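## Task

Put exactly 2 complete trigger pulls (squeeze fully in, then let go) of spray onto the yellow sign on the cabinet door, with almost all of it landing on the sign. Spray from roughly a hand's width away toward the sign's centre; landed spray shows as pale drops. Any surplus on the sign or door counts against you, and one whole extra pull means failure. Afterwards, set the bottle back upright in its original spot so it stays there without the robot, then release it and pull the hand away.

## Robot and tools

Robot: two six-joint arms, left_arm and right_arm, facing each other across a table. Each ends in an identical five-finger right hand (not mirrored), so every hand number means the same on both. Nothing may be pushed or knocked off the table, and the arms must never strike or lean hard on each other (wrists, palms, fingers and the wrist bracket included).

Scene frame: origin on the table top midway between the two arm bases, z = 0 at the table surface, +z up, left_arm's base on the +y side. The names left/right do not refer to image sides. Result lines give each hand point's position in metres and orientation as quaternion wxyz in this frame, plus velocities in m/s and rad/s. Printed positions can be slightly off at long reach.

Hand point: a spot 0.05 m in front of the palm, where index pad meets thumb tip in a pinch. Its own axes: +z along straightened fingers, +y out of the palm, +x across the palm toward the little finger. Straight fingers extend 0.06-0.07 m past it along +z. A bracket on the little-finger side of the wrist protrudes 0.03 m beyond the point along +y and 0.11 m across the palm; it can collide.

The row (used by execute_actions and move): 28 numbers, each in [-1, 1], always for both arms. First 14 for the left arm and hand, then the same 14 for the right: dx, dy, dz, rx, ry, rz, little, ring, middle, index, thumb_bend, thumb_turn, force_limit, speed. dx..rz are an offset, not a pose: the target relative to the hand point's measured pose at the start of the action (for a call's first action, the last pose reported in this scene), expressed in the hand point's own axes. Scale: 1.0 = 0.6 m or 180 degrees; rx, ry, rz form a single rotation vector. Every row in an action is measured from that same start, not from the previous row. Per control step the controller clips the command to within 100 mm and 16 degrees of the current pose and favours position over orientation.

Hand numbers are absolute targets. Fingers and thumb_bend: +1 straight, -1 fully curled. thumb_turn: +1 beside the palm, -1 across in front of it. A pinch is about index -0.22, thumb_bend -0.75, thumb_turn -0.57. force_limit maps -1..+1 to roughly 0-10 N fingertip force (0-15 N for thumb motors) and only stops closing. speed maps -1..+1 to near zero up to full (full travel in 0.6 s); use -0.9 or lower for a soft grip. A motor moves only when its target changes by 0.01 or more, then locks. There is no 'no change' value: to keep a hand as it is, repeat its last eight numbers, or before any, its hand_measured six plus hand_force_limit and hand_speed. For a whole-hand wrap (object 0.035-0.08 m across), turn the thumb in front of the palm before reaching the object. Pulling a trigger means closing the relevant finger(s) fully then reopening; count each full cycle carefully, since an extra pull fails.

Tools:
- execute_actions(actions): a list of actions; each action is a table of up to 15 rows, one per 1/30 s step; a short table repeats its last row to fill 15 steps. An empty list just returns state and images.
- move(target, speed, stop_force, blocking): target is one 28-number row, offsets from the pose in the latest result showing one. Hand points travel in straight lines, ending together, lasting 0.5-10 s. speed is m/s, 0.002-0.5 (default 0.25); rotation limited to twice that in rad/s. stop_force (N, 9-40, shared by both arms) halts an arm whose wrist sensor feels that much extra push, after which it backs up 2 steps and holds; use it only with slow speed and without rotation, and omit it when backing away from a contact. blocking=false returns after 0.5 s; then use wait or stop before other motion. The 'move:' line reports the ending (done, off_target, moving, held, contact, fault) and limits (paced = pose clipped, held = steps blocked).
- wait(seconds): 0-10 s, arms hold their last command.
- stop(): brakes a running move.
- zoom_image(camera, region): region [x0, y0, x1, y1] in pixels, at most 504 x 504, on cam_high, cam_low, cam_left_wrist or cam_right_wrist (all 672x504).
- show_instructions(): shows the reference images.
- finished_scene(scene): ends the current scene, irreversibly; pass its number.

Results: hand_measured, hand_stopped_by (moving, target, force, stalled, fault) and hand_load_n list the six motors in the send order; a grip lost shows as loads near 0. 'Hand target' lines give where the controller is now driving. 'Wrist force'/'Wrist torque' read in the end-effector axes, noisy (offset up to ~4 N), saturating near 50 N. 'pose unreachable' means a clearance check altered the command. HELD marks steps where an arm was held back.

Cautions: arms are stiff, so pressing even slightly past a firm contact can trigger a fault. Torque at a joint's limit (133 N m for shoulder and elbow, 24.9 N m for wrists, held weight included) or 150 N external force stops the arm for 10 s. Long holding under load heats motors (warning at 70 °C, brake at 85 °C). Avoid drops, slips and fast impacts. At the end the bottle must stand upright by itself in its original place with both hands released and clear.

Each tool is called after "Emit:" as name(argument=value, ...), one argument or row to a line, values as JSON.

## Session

Emit:
execute_actions(
  actions=[],
)

Scene clock: 0.00 s.
left_arm: end_effector_position=(+0.2631, +0.4324, +0.4808) hand_measured=(+1.000, +1.000, +1.000, +1.000, +1.000, +1.000) hand_load_n=(+0.0, +0.0, +0.0, +0.0, +0.0, +0.0) hand_stopped_by=(target, target, target, target, target, target) hand_force_limit=0.00 hand_speed=-0.80 end_effector_quat_wxyz=(+0.009, +0.379, +0.925, -0.009) end_effector_velocity=(+0.000, -0.000, +0.000) end_effector_angular_velocity=(-0.000, -0.000, +0.000) | right_arm: end_effector_position=(+0.1083, -0.2465, +0.4760) hand_measured=(+1.000, +1.000, +1.000, +1.000, +1.000, +1.000) hand_load_n=(+0.0, +0.0, +0.0, +0.0, +0.0, +0.0) hand_stopped_by=(target, target, target, target, target, target) hand_force_limit=0.00 hand_speed=-0.80 end_effector_quat_wxyz=(+0.012, -0.332, +0.943, -0.003) end_effector_velocity=(-0.000, -0.000, -0.000) end_effector_angular_velocity=(-0.001, +0.001, -0.001)
Joint positions: left_arm=[ 0.553 -1.727  1.332  1.94   1.572 -1.875] | right_arm=[-1.202 -1.702  1.324  1.925  1.578 -1.875]
Joint velocities: left_arm=[-0.     0.    -0.001  0.    -0.    -0.   ] | right_arm=[0.    0.    0.001 0.    0.001 0.001]
Motor temperatures (°C, as the motors report them): left_arm=[27 29 25 32 34 32] | right_arm=[28 26 25 33 39 39]
Wrist force (N, on the end effector, along its own x y z axes, offset not removed): no reading
Wrist torque (N m, same axes, about the end effector's origin, offset not removed): no reading
Hand target (left_arm): +0.263, +0.432, +0.481; +0.009, +0.379, +0.925, -0.009
Hand target (right_arm): +0.108, -0.247, +0.476; +0.012, -0.332, +0.943, -0.003

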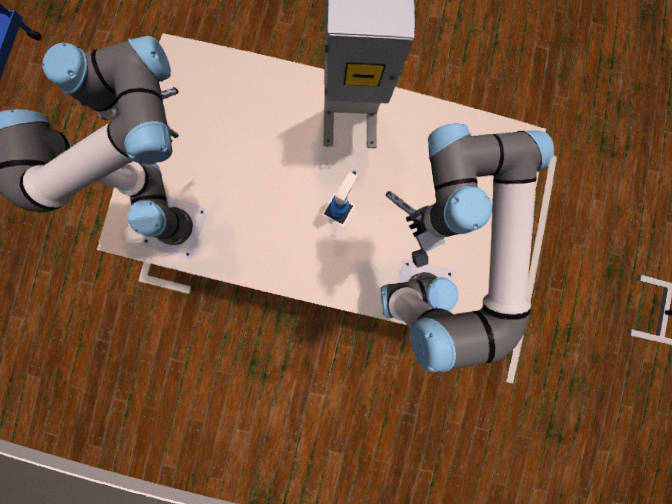

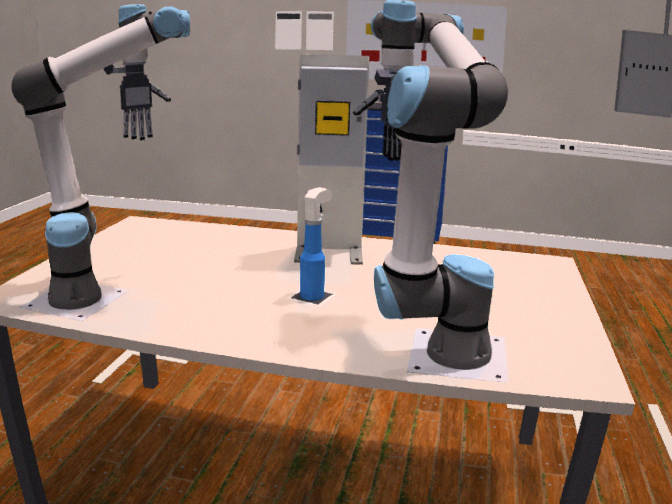

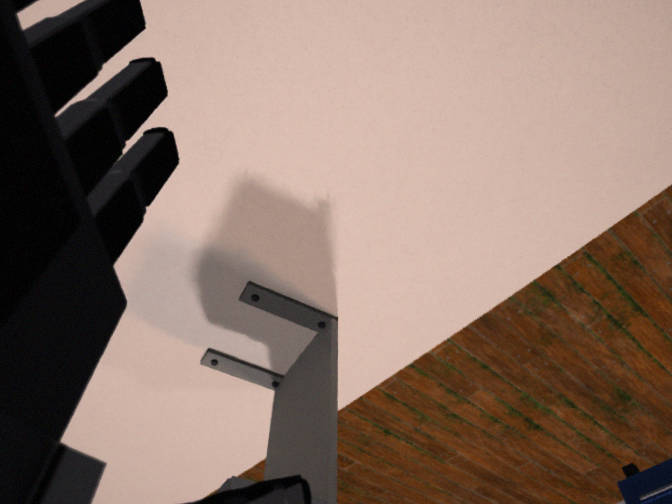

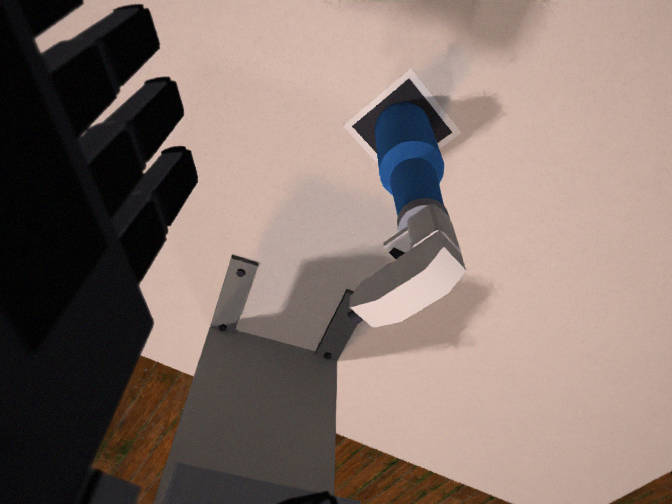

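Emit:
move(
  target=[-0.282,-0.773,0.39,-0.11,-0.485,-0.103,1,1,1,1,1,-1,0,0,0.08,-0.47,0,0,0,0.33,1,1,1,1,1,1,0,-0.8],
)

Emit:
zoom_image(
  camera="cam_high",
  region=[260,150,420,310],
)

Scene clock: 4.40 s.
left_arm: end_effector_position=(+0.0603, -0.0209, +0.2542) hand_measured=(+1.000, +1.000, +1.000, +1.000, +1.000, -1.000) hand_load_n=(+0.0, +0.0, +0.0, +0.0, +0.0, +0.0) hand_stopped_by=(target, target, target, target, target, target) hand_force_limit=0.00 hand_speed=0.00 end_effector_quat_wxyz=(+0.696, +0.123, +0.697, -0.123) end_effector_velocity=(+0.000, +0.000, +0.000) end_effector_angular_velocity=(-0.007, -0.015, +0.004) | right_arm: end_effector_position=(+0.2472, -0.4976, +0.4794) hand_measured=(+1.000, +1.000, +1.000, +1.000, +1.000, +1.000) hand_load_n=(+0.0, +0.0, +0.0, +0.0, +0.0, +0.0) hand_stopped_by=(target, target, target, target, target, target) hand_force_limit=0.00 hand_speed=-0.80 end_effector_quat_wxyz=(+0.013, +0.179, +0.984, +0.002) end_effector_velocity=(+0.000, -0.000, -0.000) end_effector_angular_velocity=(+0.000, +0.000, -0.000)
Joint positions: left_arm=[-0.518 -0.739  1.714  2.161  0.231 -4.708] | right_arm=[-2.346 -1.768  1.373  1.946  1.553 -1.982]
Joint velocities: left_arm=[ 0.002 -0.     0.019  0.053  0.002 -0.072] | right_arm=[-0.001  0.    -0.     0.     0.    -0.   ]
Motor temperatures (°C, as the motors report them): left_arm=[27 29 25 32 34 32] | right_arm=[28 26 25 33 39 39]
Wrist force (N, on the end effector, along its own x y z axes, offset not removed): left_arm=[-0.5 2.5 0.7] | right_arm=[1.0 -3.0 1.8]
Wrist torque (N m, same axes, about the end effector's origin, offset not removed): left_arm=[0.29 0.03 -0.20] | right_arm=[-0.88 -0.35 -0.25]
Hand target (left_arm): +0.060, -0.021, +0.254; +0.696, +0.122, +0.696, -0.123
Hand target (right_arm): +0.247, -0.498, +0.479; +0.013, +0.179, +0.984, +0.002
Off the commanded pose (left_arm): 0.002 m, 0 deg.
Off the commanded pose (right_arm): 0.001 m, 0 deg.
move: done

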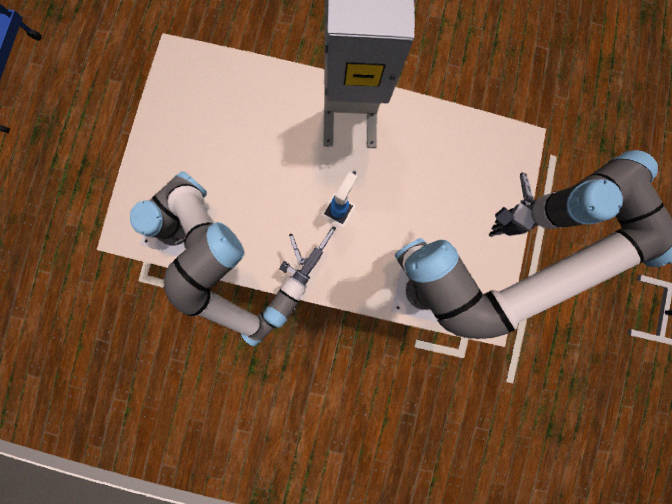

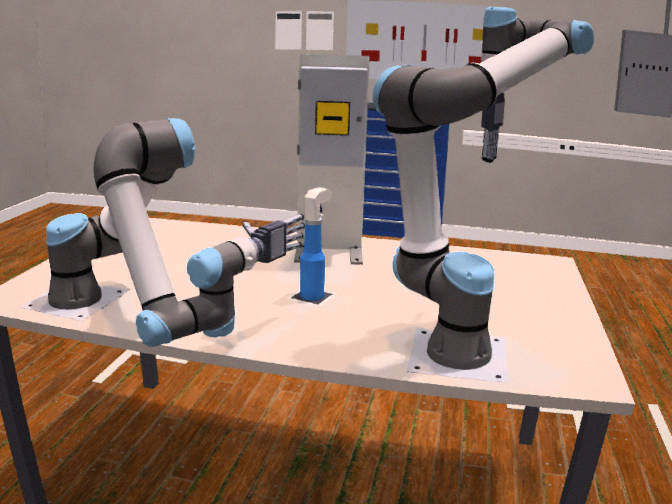

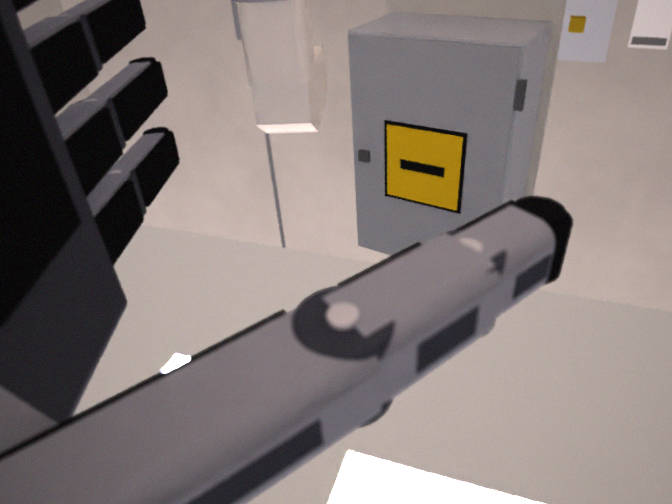

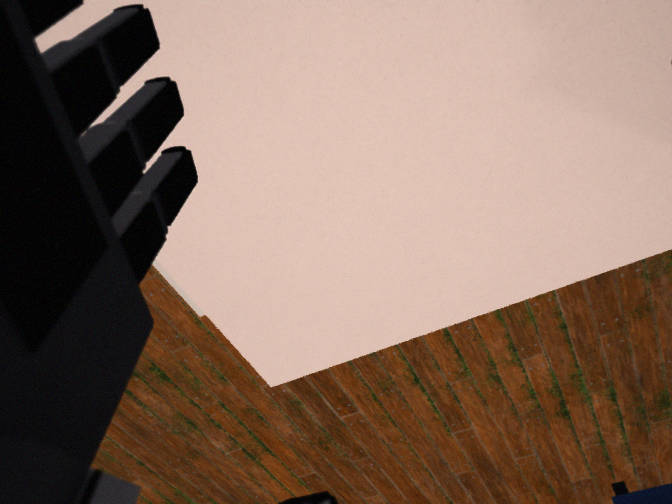

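Region (260, 150, 420, 310) of cam_high's 672x504 image, scaled by 3.150, with more detail than that image has.

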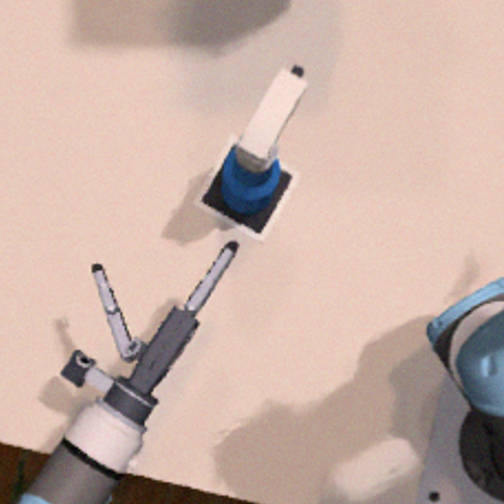

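Emit:
move(
  target=[0,-0.035,0.24,0,0,0,1,1,1,1,1,-1,0,0,0,0,0,0,0,0,1,1,1,1,1,1,0,-0.8],
  speed=0.06,
)

Emit:
zoom_image(
  camera="cam_high",
  region=[290,160,390,260],
)

Emit:
zoom_image(
  camera="cam_low",
  region=[270,175,370,265],
)

Scene clock: 7.33 s.
left_arm: end_effector_position=(+0.1881, -0.0900, +0.2540) hand_measured=(+1.000, +1.000, +1.000, +1.000, +1.000, -1.000) hand_load_n=(+0.0, +0.0, +0.0, +0.0, +0.0, +0.0) hand_stopped_by=(target, target, target, target, target, target) hand_force_limit=0.00 hand_speed=0.00 end_effector_quat_wxyz=(+0.696, +0.123, +0.696, -0.123) end_effector_velocity=(+0.002, -0.001, +0.000) end_effector_angular_velocity=(-0.000, +0.001, -0.000) | right_arm: end_effector_position=(+0.2472, -0.4976, +0.4794) hand_measured=(+1.000, +1.000, +1.000, +1.000, +1.000, +1.000) hand_load_n=(+0.0, +0.0, +0.0, +0.0, +0.0, +0.0) hand_stopped_by=(target, target, target, target, target, target) hand_force_limit=0.00 hand_speed=-0.80 end_effector_quat_wxyz=(+0.013, +0.179, +0.984, +0.002) end_effector_velocity=(-0.000, +0.000, -0.000) end_effector_angular_velocity=(-0.000, +0.001, +0.001)
Joint positions: left_arm=[-0.255 -0.679  1.573  2.242 -0.031 -4.708] | right_arm=[-2.347 -1.768  1.373  1.946  1.553 -1.982]
Joint velocities: left_arm=[ 0.003 -0.006  0.012  0.036 -0.003 -0.043] | right_arm=[ 0.002 -0.     0.    -0.     0.001  0.   ]
Motor temperatures (°C, as the motors report them): left_arm=[27 29 25 32 34 32] | right_arm=[28 26 25 33 39 39]
Wrist force (N, on the end effector, along its own x y z axes, offset not removed): left_arm=[-0.1 1.6 0.8] | right_arm=[3.4 -3.0 -0.6]
Wrist torque (N m, same axes, about the end effector's origin, offset not removed): left_arm=[0.19 -0.15 -0.18] | right_arm=[-0.58 -0.56 -0.18]
Hand target (left_arm): +0.188, -0.090, +0.254; +0.696, +0.123, +0.696, -0.123
Hand target (right_arm): +0.247, -0.498, +0.479; +0.013, +0.179, +0.984, +0.002
Off the commanded pose (left_arm): 0.000 m, 0 deg.
Off the commanded pose (right_arm): 0.000 m, 0 deg.
move: done

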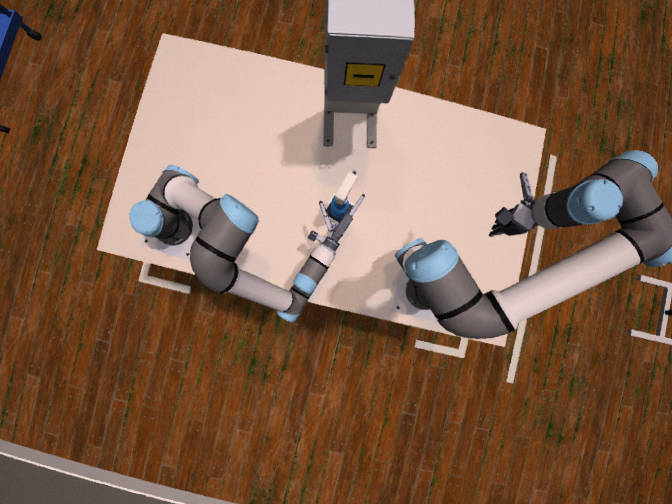

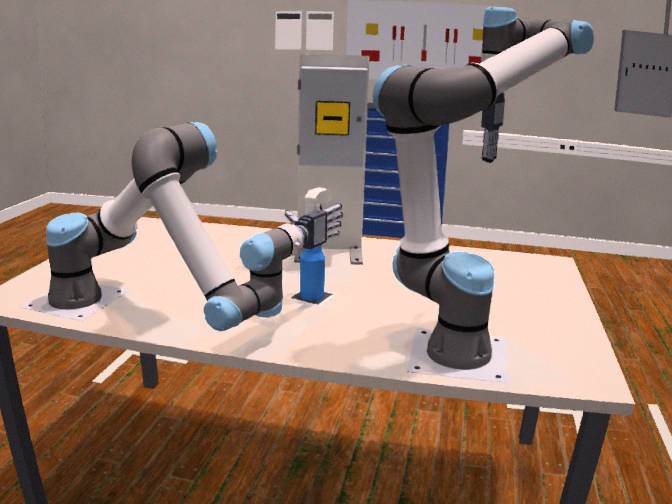

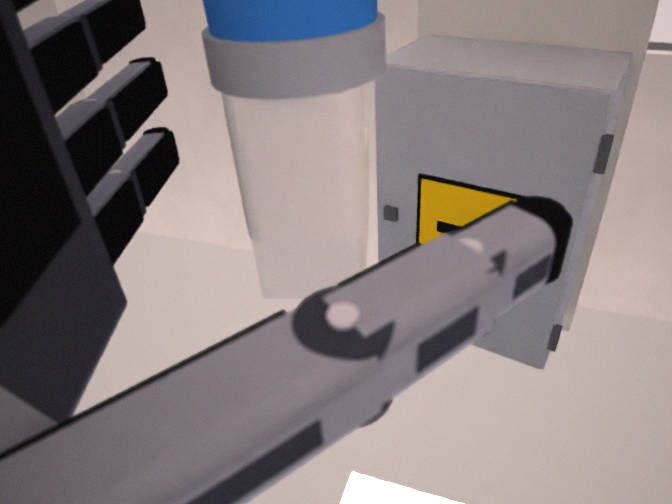

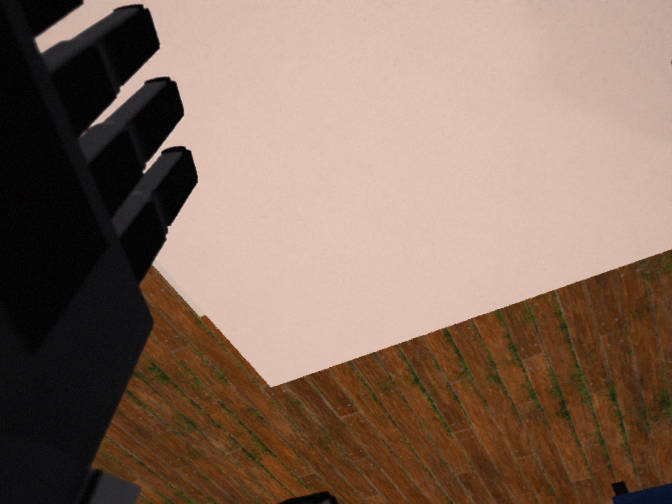

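Region (290, 160, 390, 260) of cam_high's 672x504 image, scaled by 5.040, with more detail than that image has.

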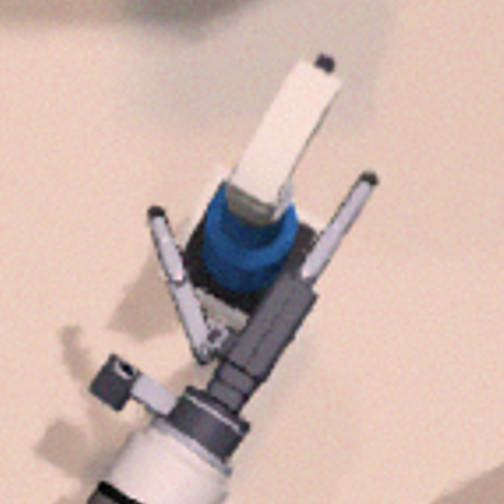

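Region (270, 175, 370, 265) of cam_low's 672x504 image, scaled by 5.040, with more detail than that image has; it fills the top 454 rows of this view, and the rest is white.

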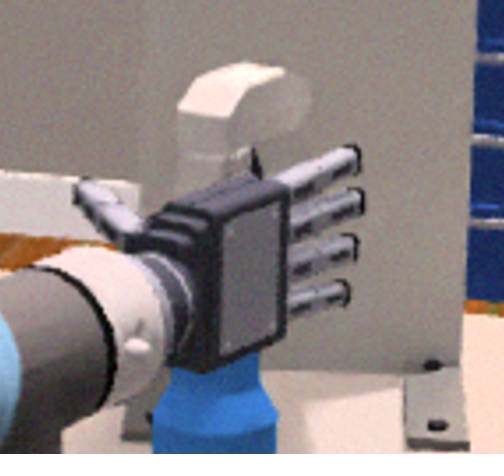

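Emit:
move(
  target=[0.027,0.023,0.08,0,0,0,0.3,0.3,0.4,0.5,0.6,-1,0,-0.8,0,0,0,0,0,0,1,1,1,1,1,1,0,-0.8],
  speed=0.05,
)

Emit:
zoom_image(
  camera="cam_low",
  region=[270,175,370,265],
)

Scene clock: 9.80 s.
left_arm: end_effector_position=(+0.2380, -0.0935, +0.2378) hand_measured=(+0.300, +0.300, +0.400, +0.500, +0.600, -1.000) hand_load_n=(+0.0, +0.0, +0.0, +0.0, +0.0, +0.0) hand_stopped_by=(target, target, target, target, target, target) hand_force_limit=0.00 hand_speed=-0.80 end_effector_quat_wxyz=(+0.696, +0.123, +0.696, -0.123) end_effector_velocity=(-0.000, +0.000, -0.000) end_effector_angular_velocity=(-0.001, +0.000, -0.000) | right_arm: end_effector_position=(+0.2472, -0.4976, +0.4794) hand_measured=(+1.000, +1.000, +1.000, +1.000, +1.000, +1.000) hand_load_n=(+0.0, +0.0, +0.0, +0.0, +0.0, +0.0) hand_stopped_by=(target, target, target, target, target, target) hand_force_limit=0.00 hand_speed=-0.80 end_effector_quat_wxyz=(+0.013, +0.179, +0.984, +0.002) end_effector_velocity=(-0.000, -0.000, -0.000) end_effector_angular_velocity=(-0.000, +0.001, -0.002)
Joint positions: left_arm=[-0.171 -0.648  1.566  2.221 -0.116 -4.711] | right_arm=[-2.347 -1.768  1.373  1.946  1.553 -1.982]
Joint velocities: left_arm=[-0.     0.     0.    -0.    -0.    -0.001] | right_arm=[-0.001  0.     0.    -0.     0.001  0.001]
Motor temperatures (°C, as the motors report them): left_arm=[27 29 25 32 34 32] | right_arm=[28 26 25 33 39 39]
Wrist force (N, on the end effector, along its own x y z axes, offset not removed): left_arm=[1.0 1.2 2.0] | right_arm=[-2.3 -0.6 0.2]
Wrist torque (N m, same axes, about the end effector's origin, offset not removed): left_arm=[0.02 -0.38 -0.16] | right_arm=[-0.41 0.26 -0.15]
Hand target (left_arm): +0.238, -0.094, +0.238; +0.696, +0.123, +0.696, -0.123
Hand target (right_arm): +0.247, -0.498, +0.479; +0.013, +0.179, +0.984, +0.002
Off the commanded pose (left_arm): 0.000 m, 0 deg.
Off the commanded pose (right_arm): 0.000 m, 0 deg.
move: done

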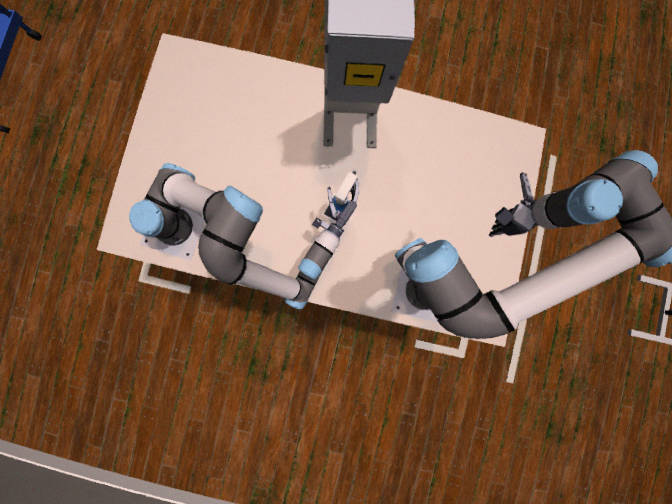

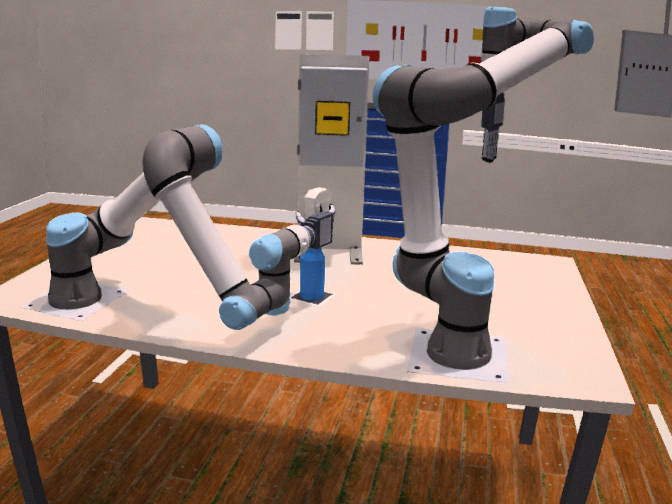

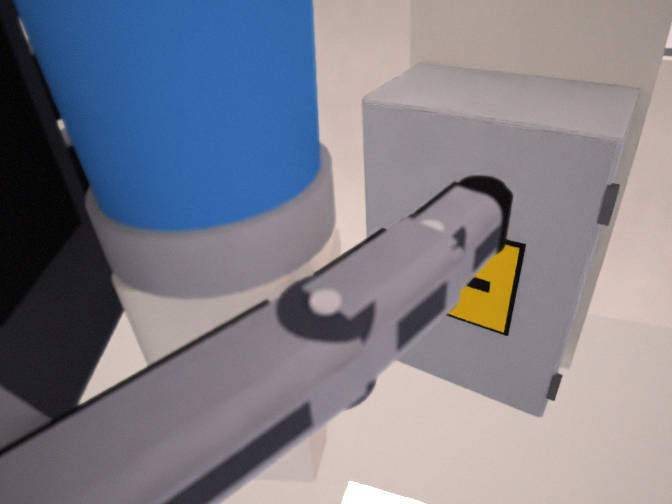

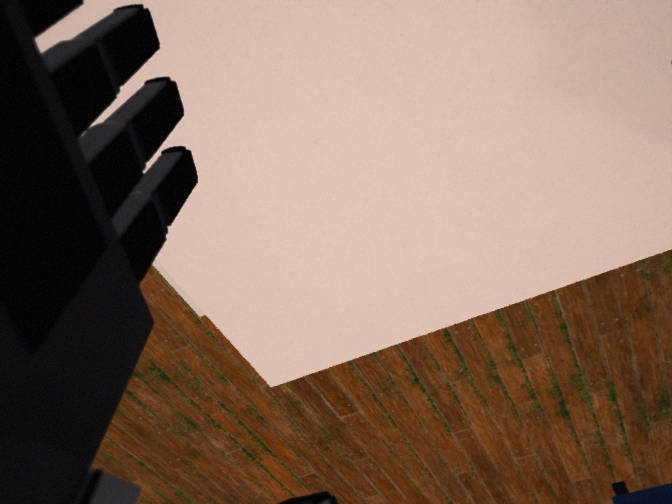

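Region (270, 175, 370, 265) of cam_low's 672x504 image, scaled by 5.040, with more detail than that image has; it fills the top 454 rows of this view, and the rest is white.

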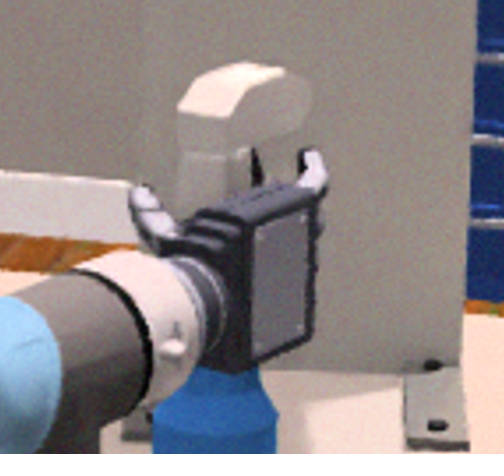

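Matches well.

Emit:
move(
  target=[-0.002,0.005,0.008,0,0,0,-1,-1,-1,0.5,-1,-1,0.8,-0.7,0,0,0,0,0,0,1,1,1,1,1,1,0,-0.8],
  speed=0.03,
)

Emit:
move(
  target=[-0.3,0,0,0,0,0,-1,-1,-1,0.5,-1,-1,0.8,-0.7,0,0,0,0,0,0,1,1,1,1,1,1,0,-0.8],
  speed=0.1,
)

Emit:
zoom_image(
  camera="cam_high",
  region=[270,40,450,240],
)

Scene clock: 12.17 s.
left_arm: end_effector_position=(+0.2435, -0.0924, +0.2390) hand_measured=(-0.612, -0.628, -0.278, +0.500, +0.024, -1.000) hand_load_n=(+7.0, +11.0, +10.5, +0.0, +13.0, +7.0) hand_stopped_by=(force, force, force, target, force, target) hand_force_limit=0.80 hand_speed=-0.70 end_effector_quat_wxyz=(+0.696, +0.123, +0.696, -0.123) end_effector_velocity=(+0.000, -0.000, +0.000) end_effector_angular_velocity=(-0.001, +0.000, +0.000) | right_arm: end_effector_position=(+0.2472, -0.4976, +0.4794) hand_measured=(+1.000, +1.000, +1.000, +1.000, +1.000, +1.000) hand_load_n=(+0.0, +0.0, +0.0, +0.0, +0.0, +0.0) hand_stopped_by=(target, target, target, target, target, target) hand_force_limit=0.00 hand_speed=-0.80 end_effector_quat_wxyz=(+0.013, +0.179, +0.984, +0.002) end_effector_velocity=(+0.000, -0.000, +0.000) end_effector_angular_velocity=(+0.001, -0.000, -0.003)
Joint positions: left_arm=[-0.162 -0.652  1.571  2.221 -0.125 -4.711] | right_arm=[-2.347 -1.768  1.373  1.946  1.553 -1.982]
Joint velocities: left_arm=[ 0.     0.001 -0.002  0.     0.    -0.   ] | right_arm=[-0.002  0.    -0.     0.    -0.001  0.001]
Motor temperatures (°C, as the motors report them): left_arm=[27 29 25 32 34 32] | right_arm=[28 26 25 33 39 39]
Wrist force (N, on the end effector, along its own x y z axes, offset not removed): left_arm=[-3.3 1.5 0.6] | right_arm=[-0.8 -4.3 0.5]
Wrist torque (N m, same axes, about the end effector's origin, offset not removed): left_arm=[0.14 -0.15 -0.38] | right_arm=[-0.67 0.11 -0.42]
Hand target (left_arm): +0.244, -0.092, +0.239; +0.696, +0.123, +0.696, -0.123
Hand target (right_arm): +0.247, -0.498, +0.479; +0.013, +0.179, +0.984, +0.002
Off the commanded pose (left_arm): 0.000 m, 0 deg.
Off the commanded pose (right_arm): 0.000 m, 0 deg.
move: done

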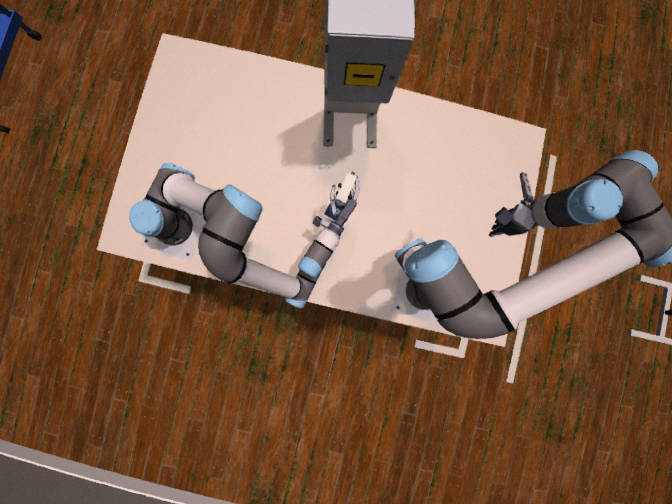

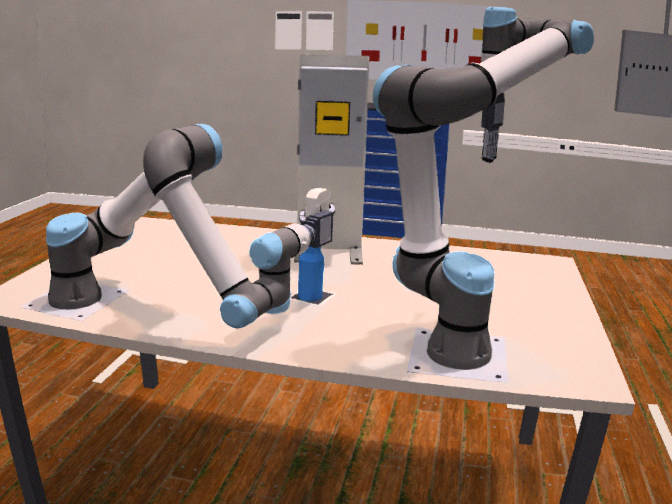

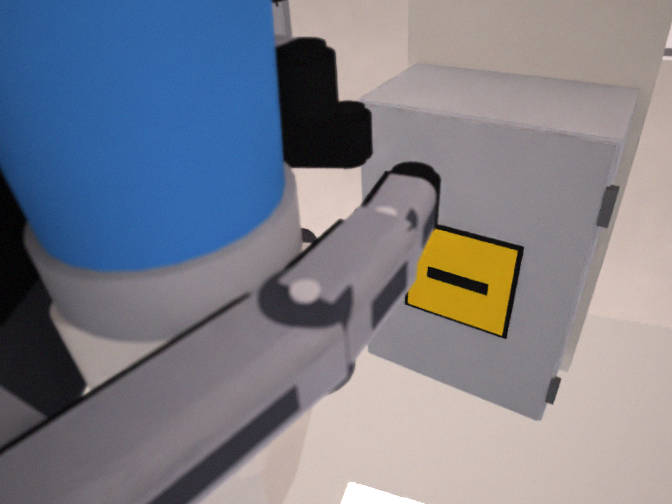

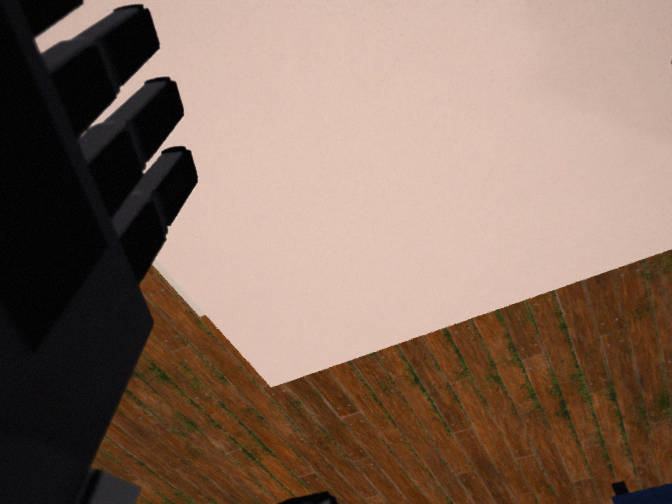

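Scene clock: 14.40 s.
left_arm: end_effector_position=(+0.2434, -0.0927, +0.4189) hand_measured=(-0.612, -0.628, -0.278, +0.500, +0.024, -1.000) hand_load_n=(+4.5, +9.0, +11.5, +0.0, +12.5, +7.5) hand_stopped_by=(force, force, force, target, force, target) hand_force_limit=0.80 hand_speed=-0.70 end_effector_quat_wxyz=(+0.697, +0.123, +0.696, -0.124) end_effector_velocity=(+0.000, -0.000, +0.001) end_effector_angular_velocity=(+0.002, +0.003, +0.001) | right_arm: end_effector_position=(+0.2472, -0.4976, +0.4794) hand_measured=(+1.000, +1.000, +1.000, +1.000, +1.000, +1.000) hand_load_n=(+0.0, +0.0, +0.0, +0.0, +0.0, +0.0) hand_stopped_by=(target, target, target, target, target, target) hand_force_limit=0.00 hand_speed=-0.80 end_effector_quat_wxyz=(+0.013, +0.179, +0.984, +0.002) end_effector_velocity=(+0.000, -0.000, +0.000) end_effector_angular_velocity=(+0.000, +0.000, -0.002)
Joint positions: left_arm=[-0.162 -0.941  1.529  2.547 -0.125 -4.707] | right_arm=[-2.347 -1.768  1.373  1.946  1.553 -1.982]
Joint velocities: left_arm=[ 0.001 -0.008  0.008  0.029  0.    -0.028] | right_arm=[ 0.     0.    -0.     0.     0.     0.002]
Motor temperatures (°C, as the motors report them): left_arm=[27 29 25 32 34 32] | right_arm=[28 26 25 33 39 39]
Wrist force (N, on the end effector, along its own x y z axes, offset not removed): left_arm=[2.0 2.3 0.6] | right_arm=[4.9 -3.7 -3.9]
Wrist torque (N m, same axes, about the end effector's origin, offset not removed): left_arm=[0.36 -0.16 -0.12] | right_arm=[-0.51 -0.83 0.13]
Hand target (left_arm): +0.243, -0.093, +0.419; +0.696, +0.123, +0.696, -0.124
Hand target (right_arm): +0.247, -0.498, +0.479; +0.013, +0.179, +0.984, +0.002
Off the commanded pose (left_arm): 0.001 m, 0 deg.
Off the commanded pose (right_arm): 0.000 m, 0 deg.
move: done

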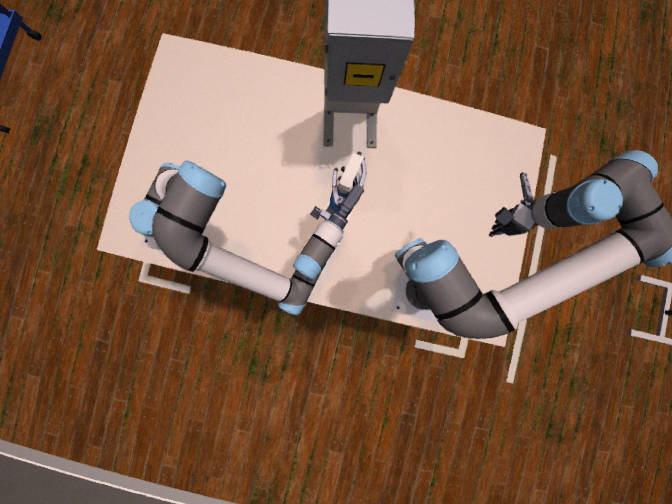

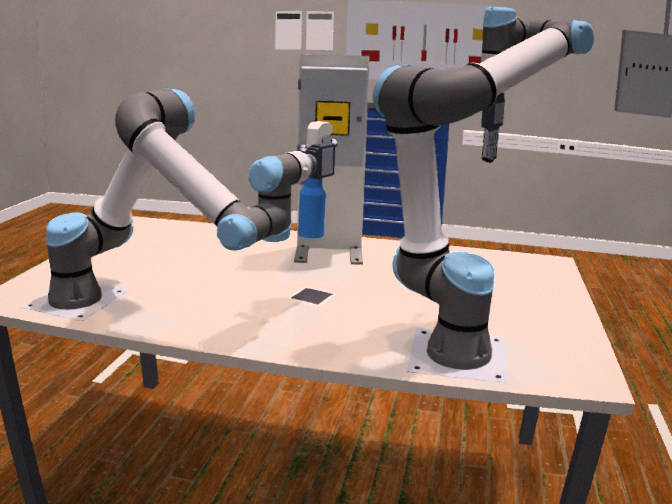

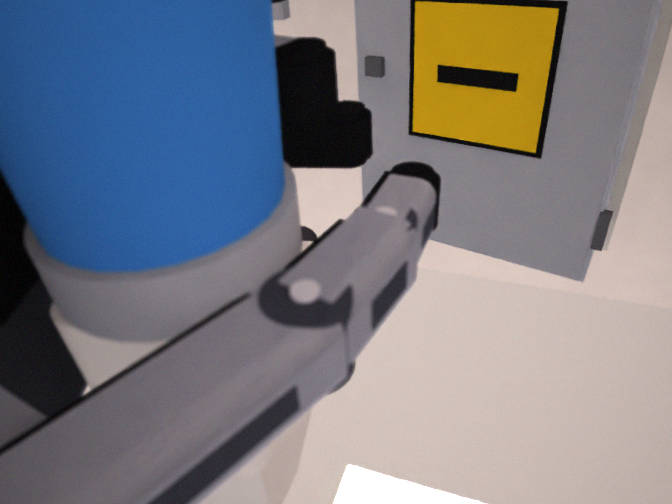

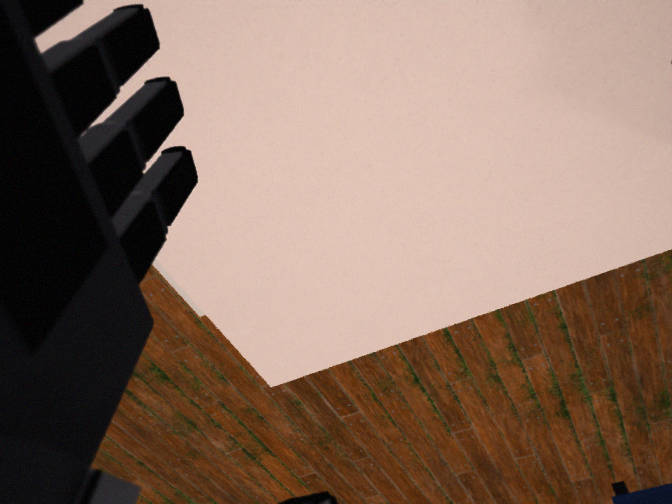

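Region (270, 40, 450, 240) of cam_high's 672x504 image, scaled by 2.520, with more detail than that image has; it fills the left 454 columns of this view, and the rest is white.

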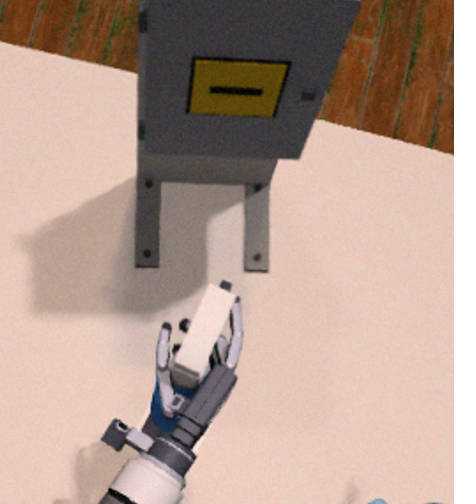

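Emit:
move(
  target=[0,0.075,0.187,-0.095,0,0,-0.95,-1,-1,-0.1,-1,-1,0.8,-0.7,0,0,0,0,0,0,1,1,1,1,1,1,0,-0.8],
  speed=0.08,
)

Emit:
zoom_image(
  camera="cam_high",
  region=[270,40,450,240],
)

Scene clock: 16.73 s.
left_arm: end_effector_position=(+0.3640, -0.0891, +0.4190) hand_measured=(-0.626, -0.628, -0.278, -0.100, +0.024, -1.000) hand_load_n=(+6.0, +6.5, +11.5, +0.0, +13.0, +7.5) hand_stopped_by=(force, force, force, target, force, target) hand_force_limit=0.80 hand_speed=-0.70 end_effector_quat_wxyz=(+0.707, +0.018, +0.707, -0.019) end_effector_velocity=(+0.002, +0.000, +0.000) end_effector_angular_velocity=(-0.003, -0.001, +0.005) | right_arm: end_effector_position=(+0.2472, -0.4976, +0.4794) hand_measured=(+1.000, +1.000, +1.000, +1.000, +1.000, +1.000) hand_load_n=(+0.0, +0.0, +0.0, +0.0, +0.0, +0.0) hand_stopped_by=(target, target, target, target, target, target) hand_force_limit=0.00 hand_speed=-0.80 end_effector_quat_wxyz=(+0.013, +0.179, +0.984, +0.002) end_effector_velocity=(-0.000, +0.000, -0.000) end_effector_angular_velocity=(+0.001, +0.000, +0.000)
Joint positions: left_arm=[ 0.05  -0.76   1.199  2.694 -0.039 -4.705] | right_arm=[-2.347 -1.768  1.373  1.946  1.553 -1.982]
Joint velocities: left_arm=[ 0.004  0.01  -0.018 -0.018  0.002  0.024] | right_arm=[ 0.001 -0.     0.001  0.    -0.001  0.   ]
Motor temperatures (°C, as the motors report them): left_arm=[27 29 25 32 34 32] | right_arm=[28 26 25 33 39 39]
Wrist force (N, on the end effector, along its own x y z axes, offset not removed): left_arm=[1.3 1.7 1.1] | right_arm=[1.0 -4.5 -0.1]
Wrist torque (N m, same axes, about the end effector's origin, offset not removed): left_arm=[0.08 -0.11 -0.17] | right_arm=[-0.77 -0.14 -0.25]
Hand target (left_arm): +0.364, -0.089, +0.419; +0.707, +0.018, +0.707, -0.019
Hand target (right_arm): +0.247, -0.498, +0.479; +0.013, +0.179, +0.984, +0.002
Off the commanded pose (left_arm): 0.000 m, 0 deg.
Off the commanded pose (right_arm): 0.000 m, 0 deg.
move: done

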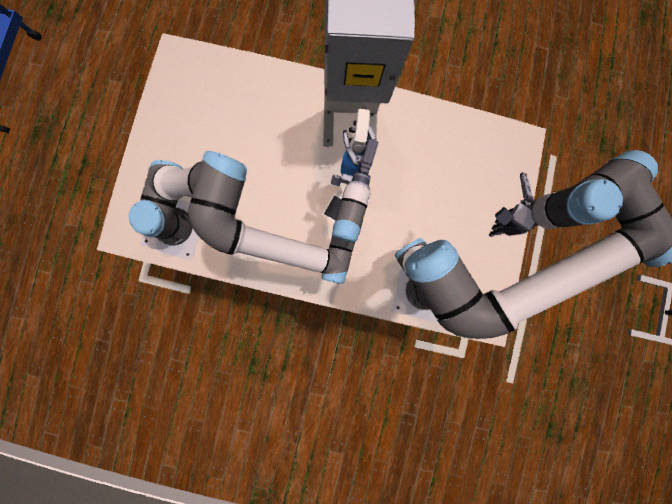

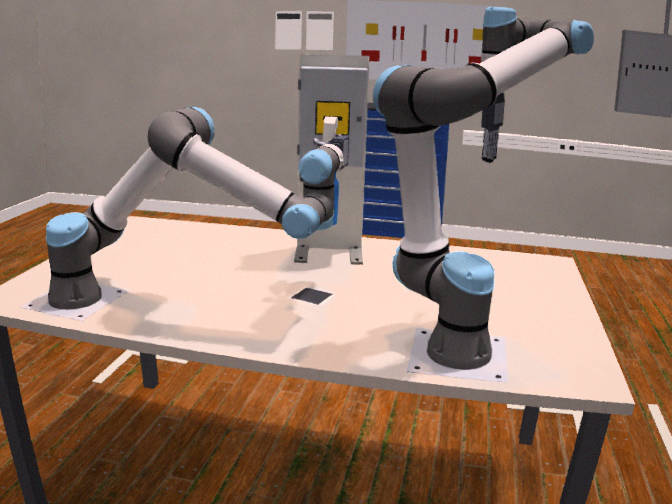

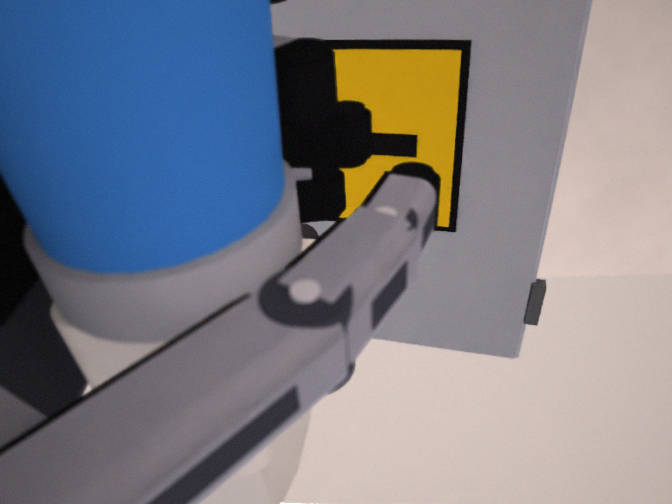

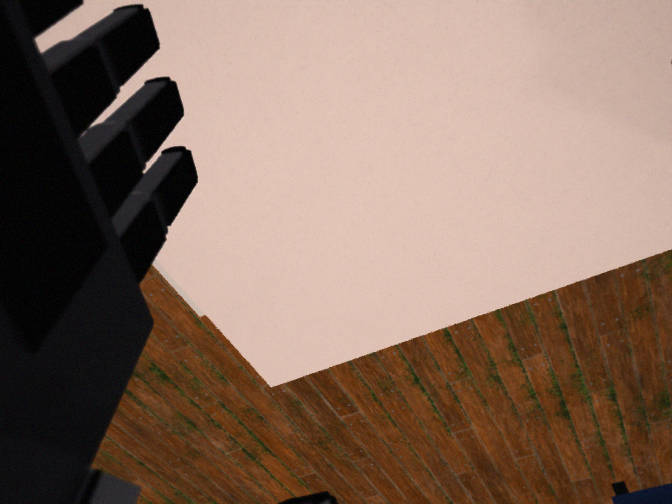

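Region (270, 40, 450, 240) of cam_high's 672x504 image, scaled by 2.520, with more detail than that image has; it fills the left 454 columns of this view, and the rest is white.

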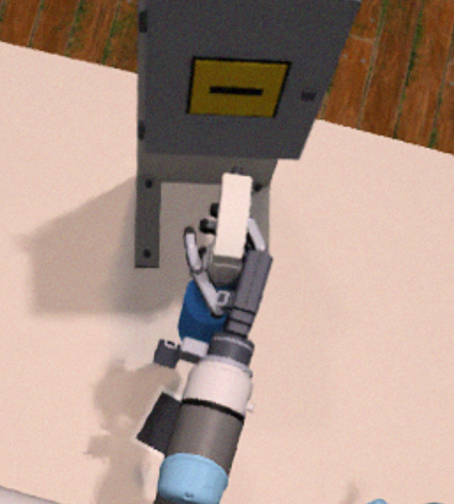

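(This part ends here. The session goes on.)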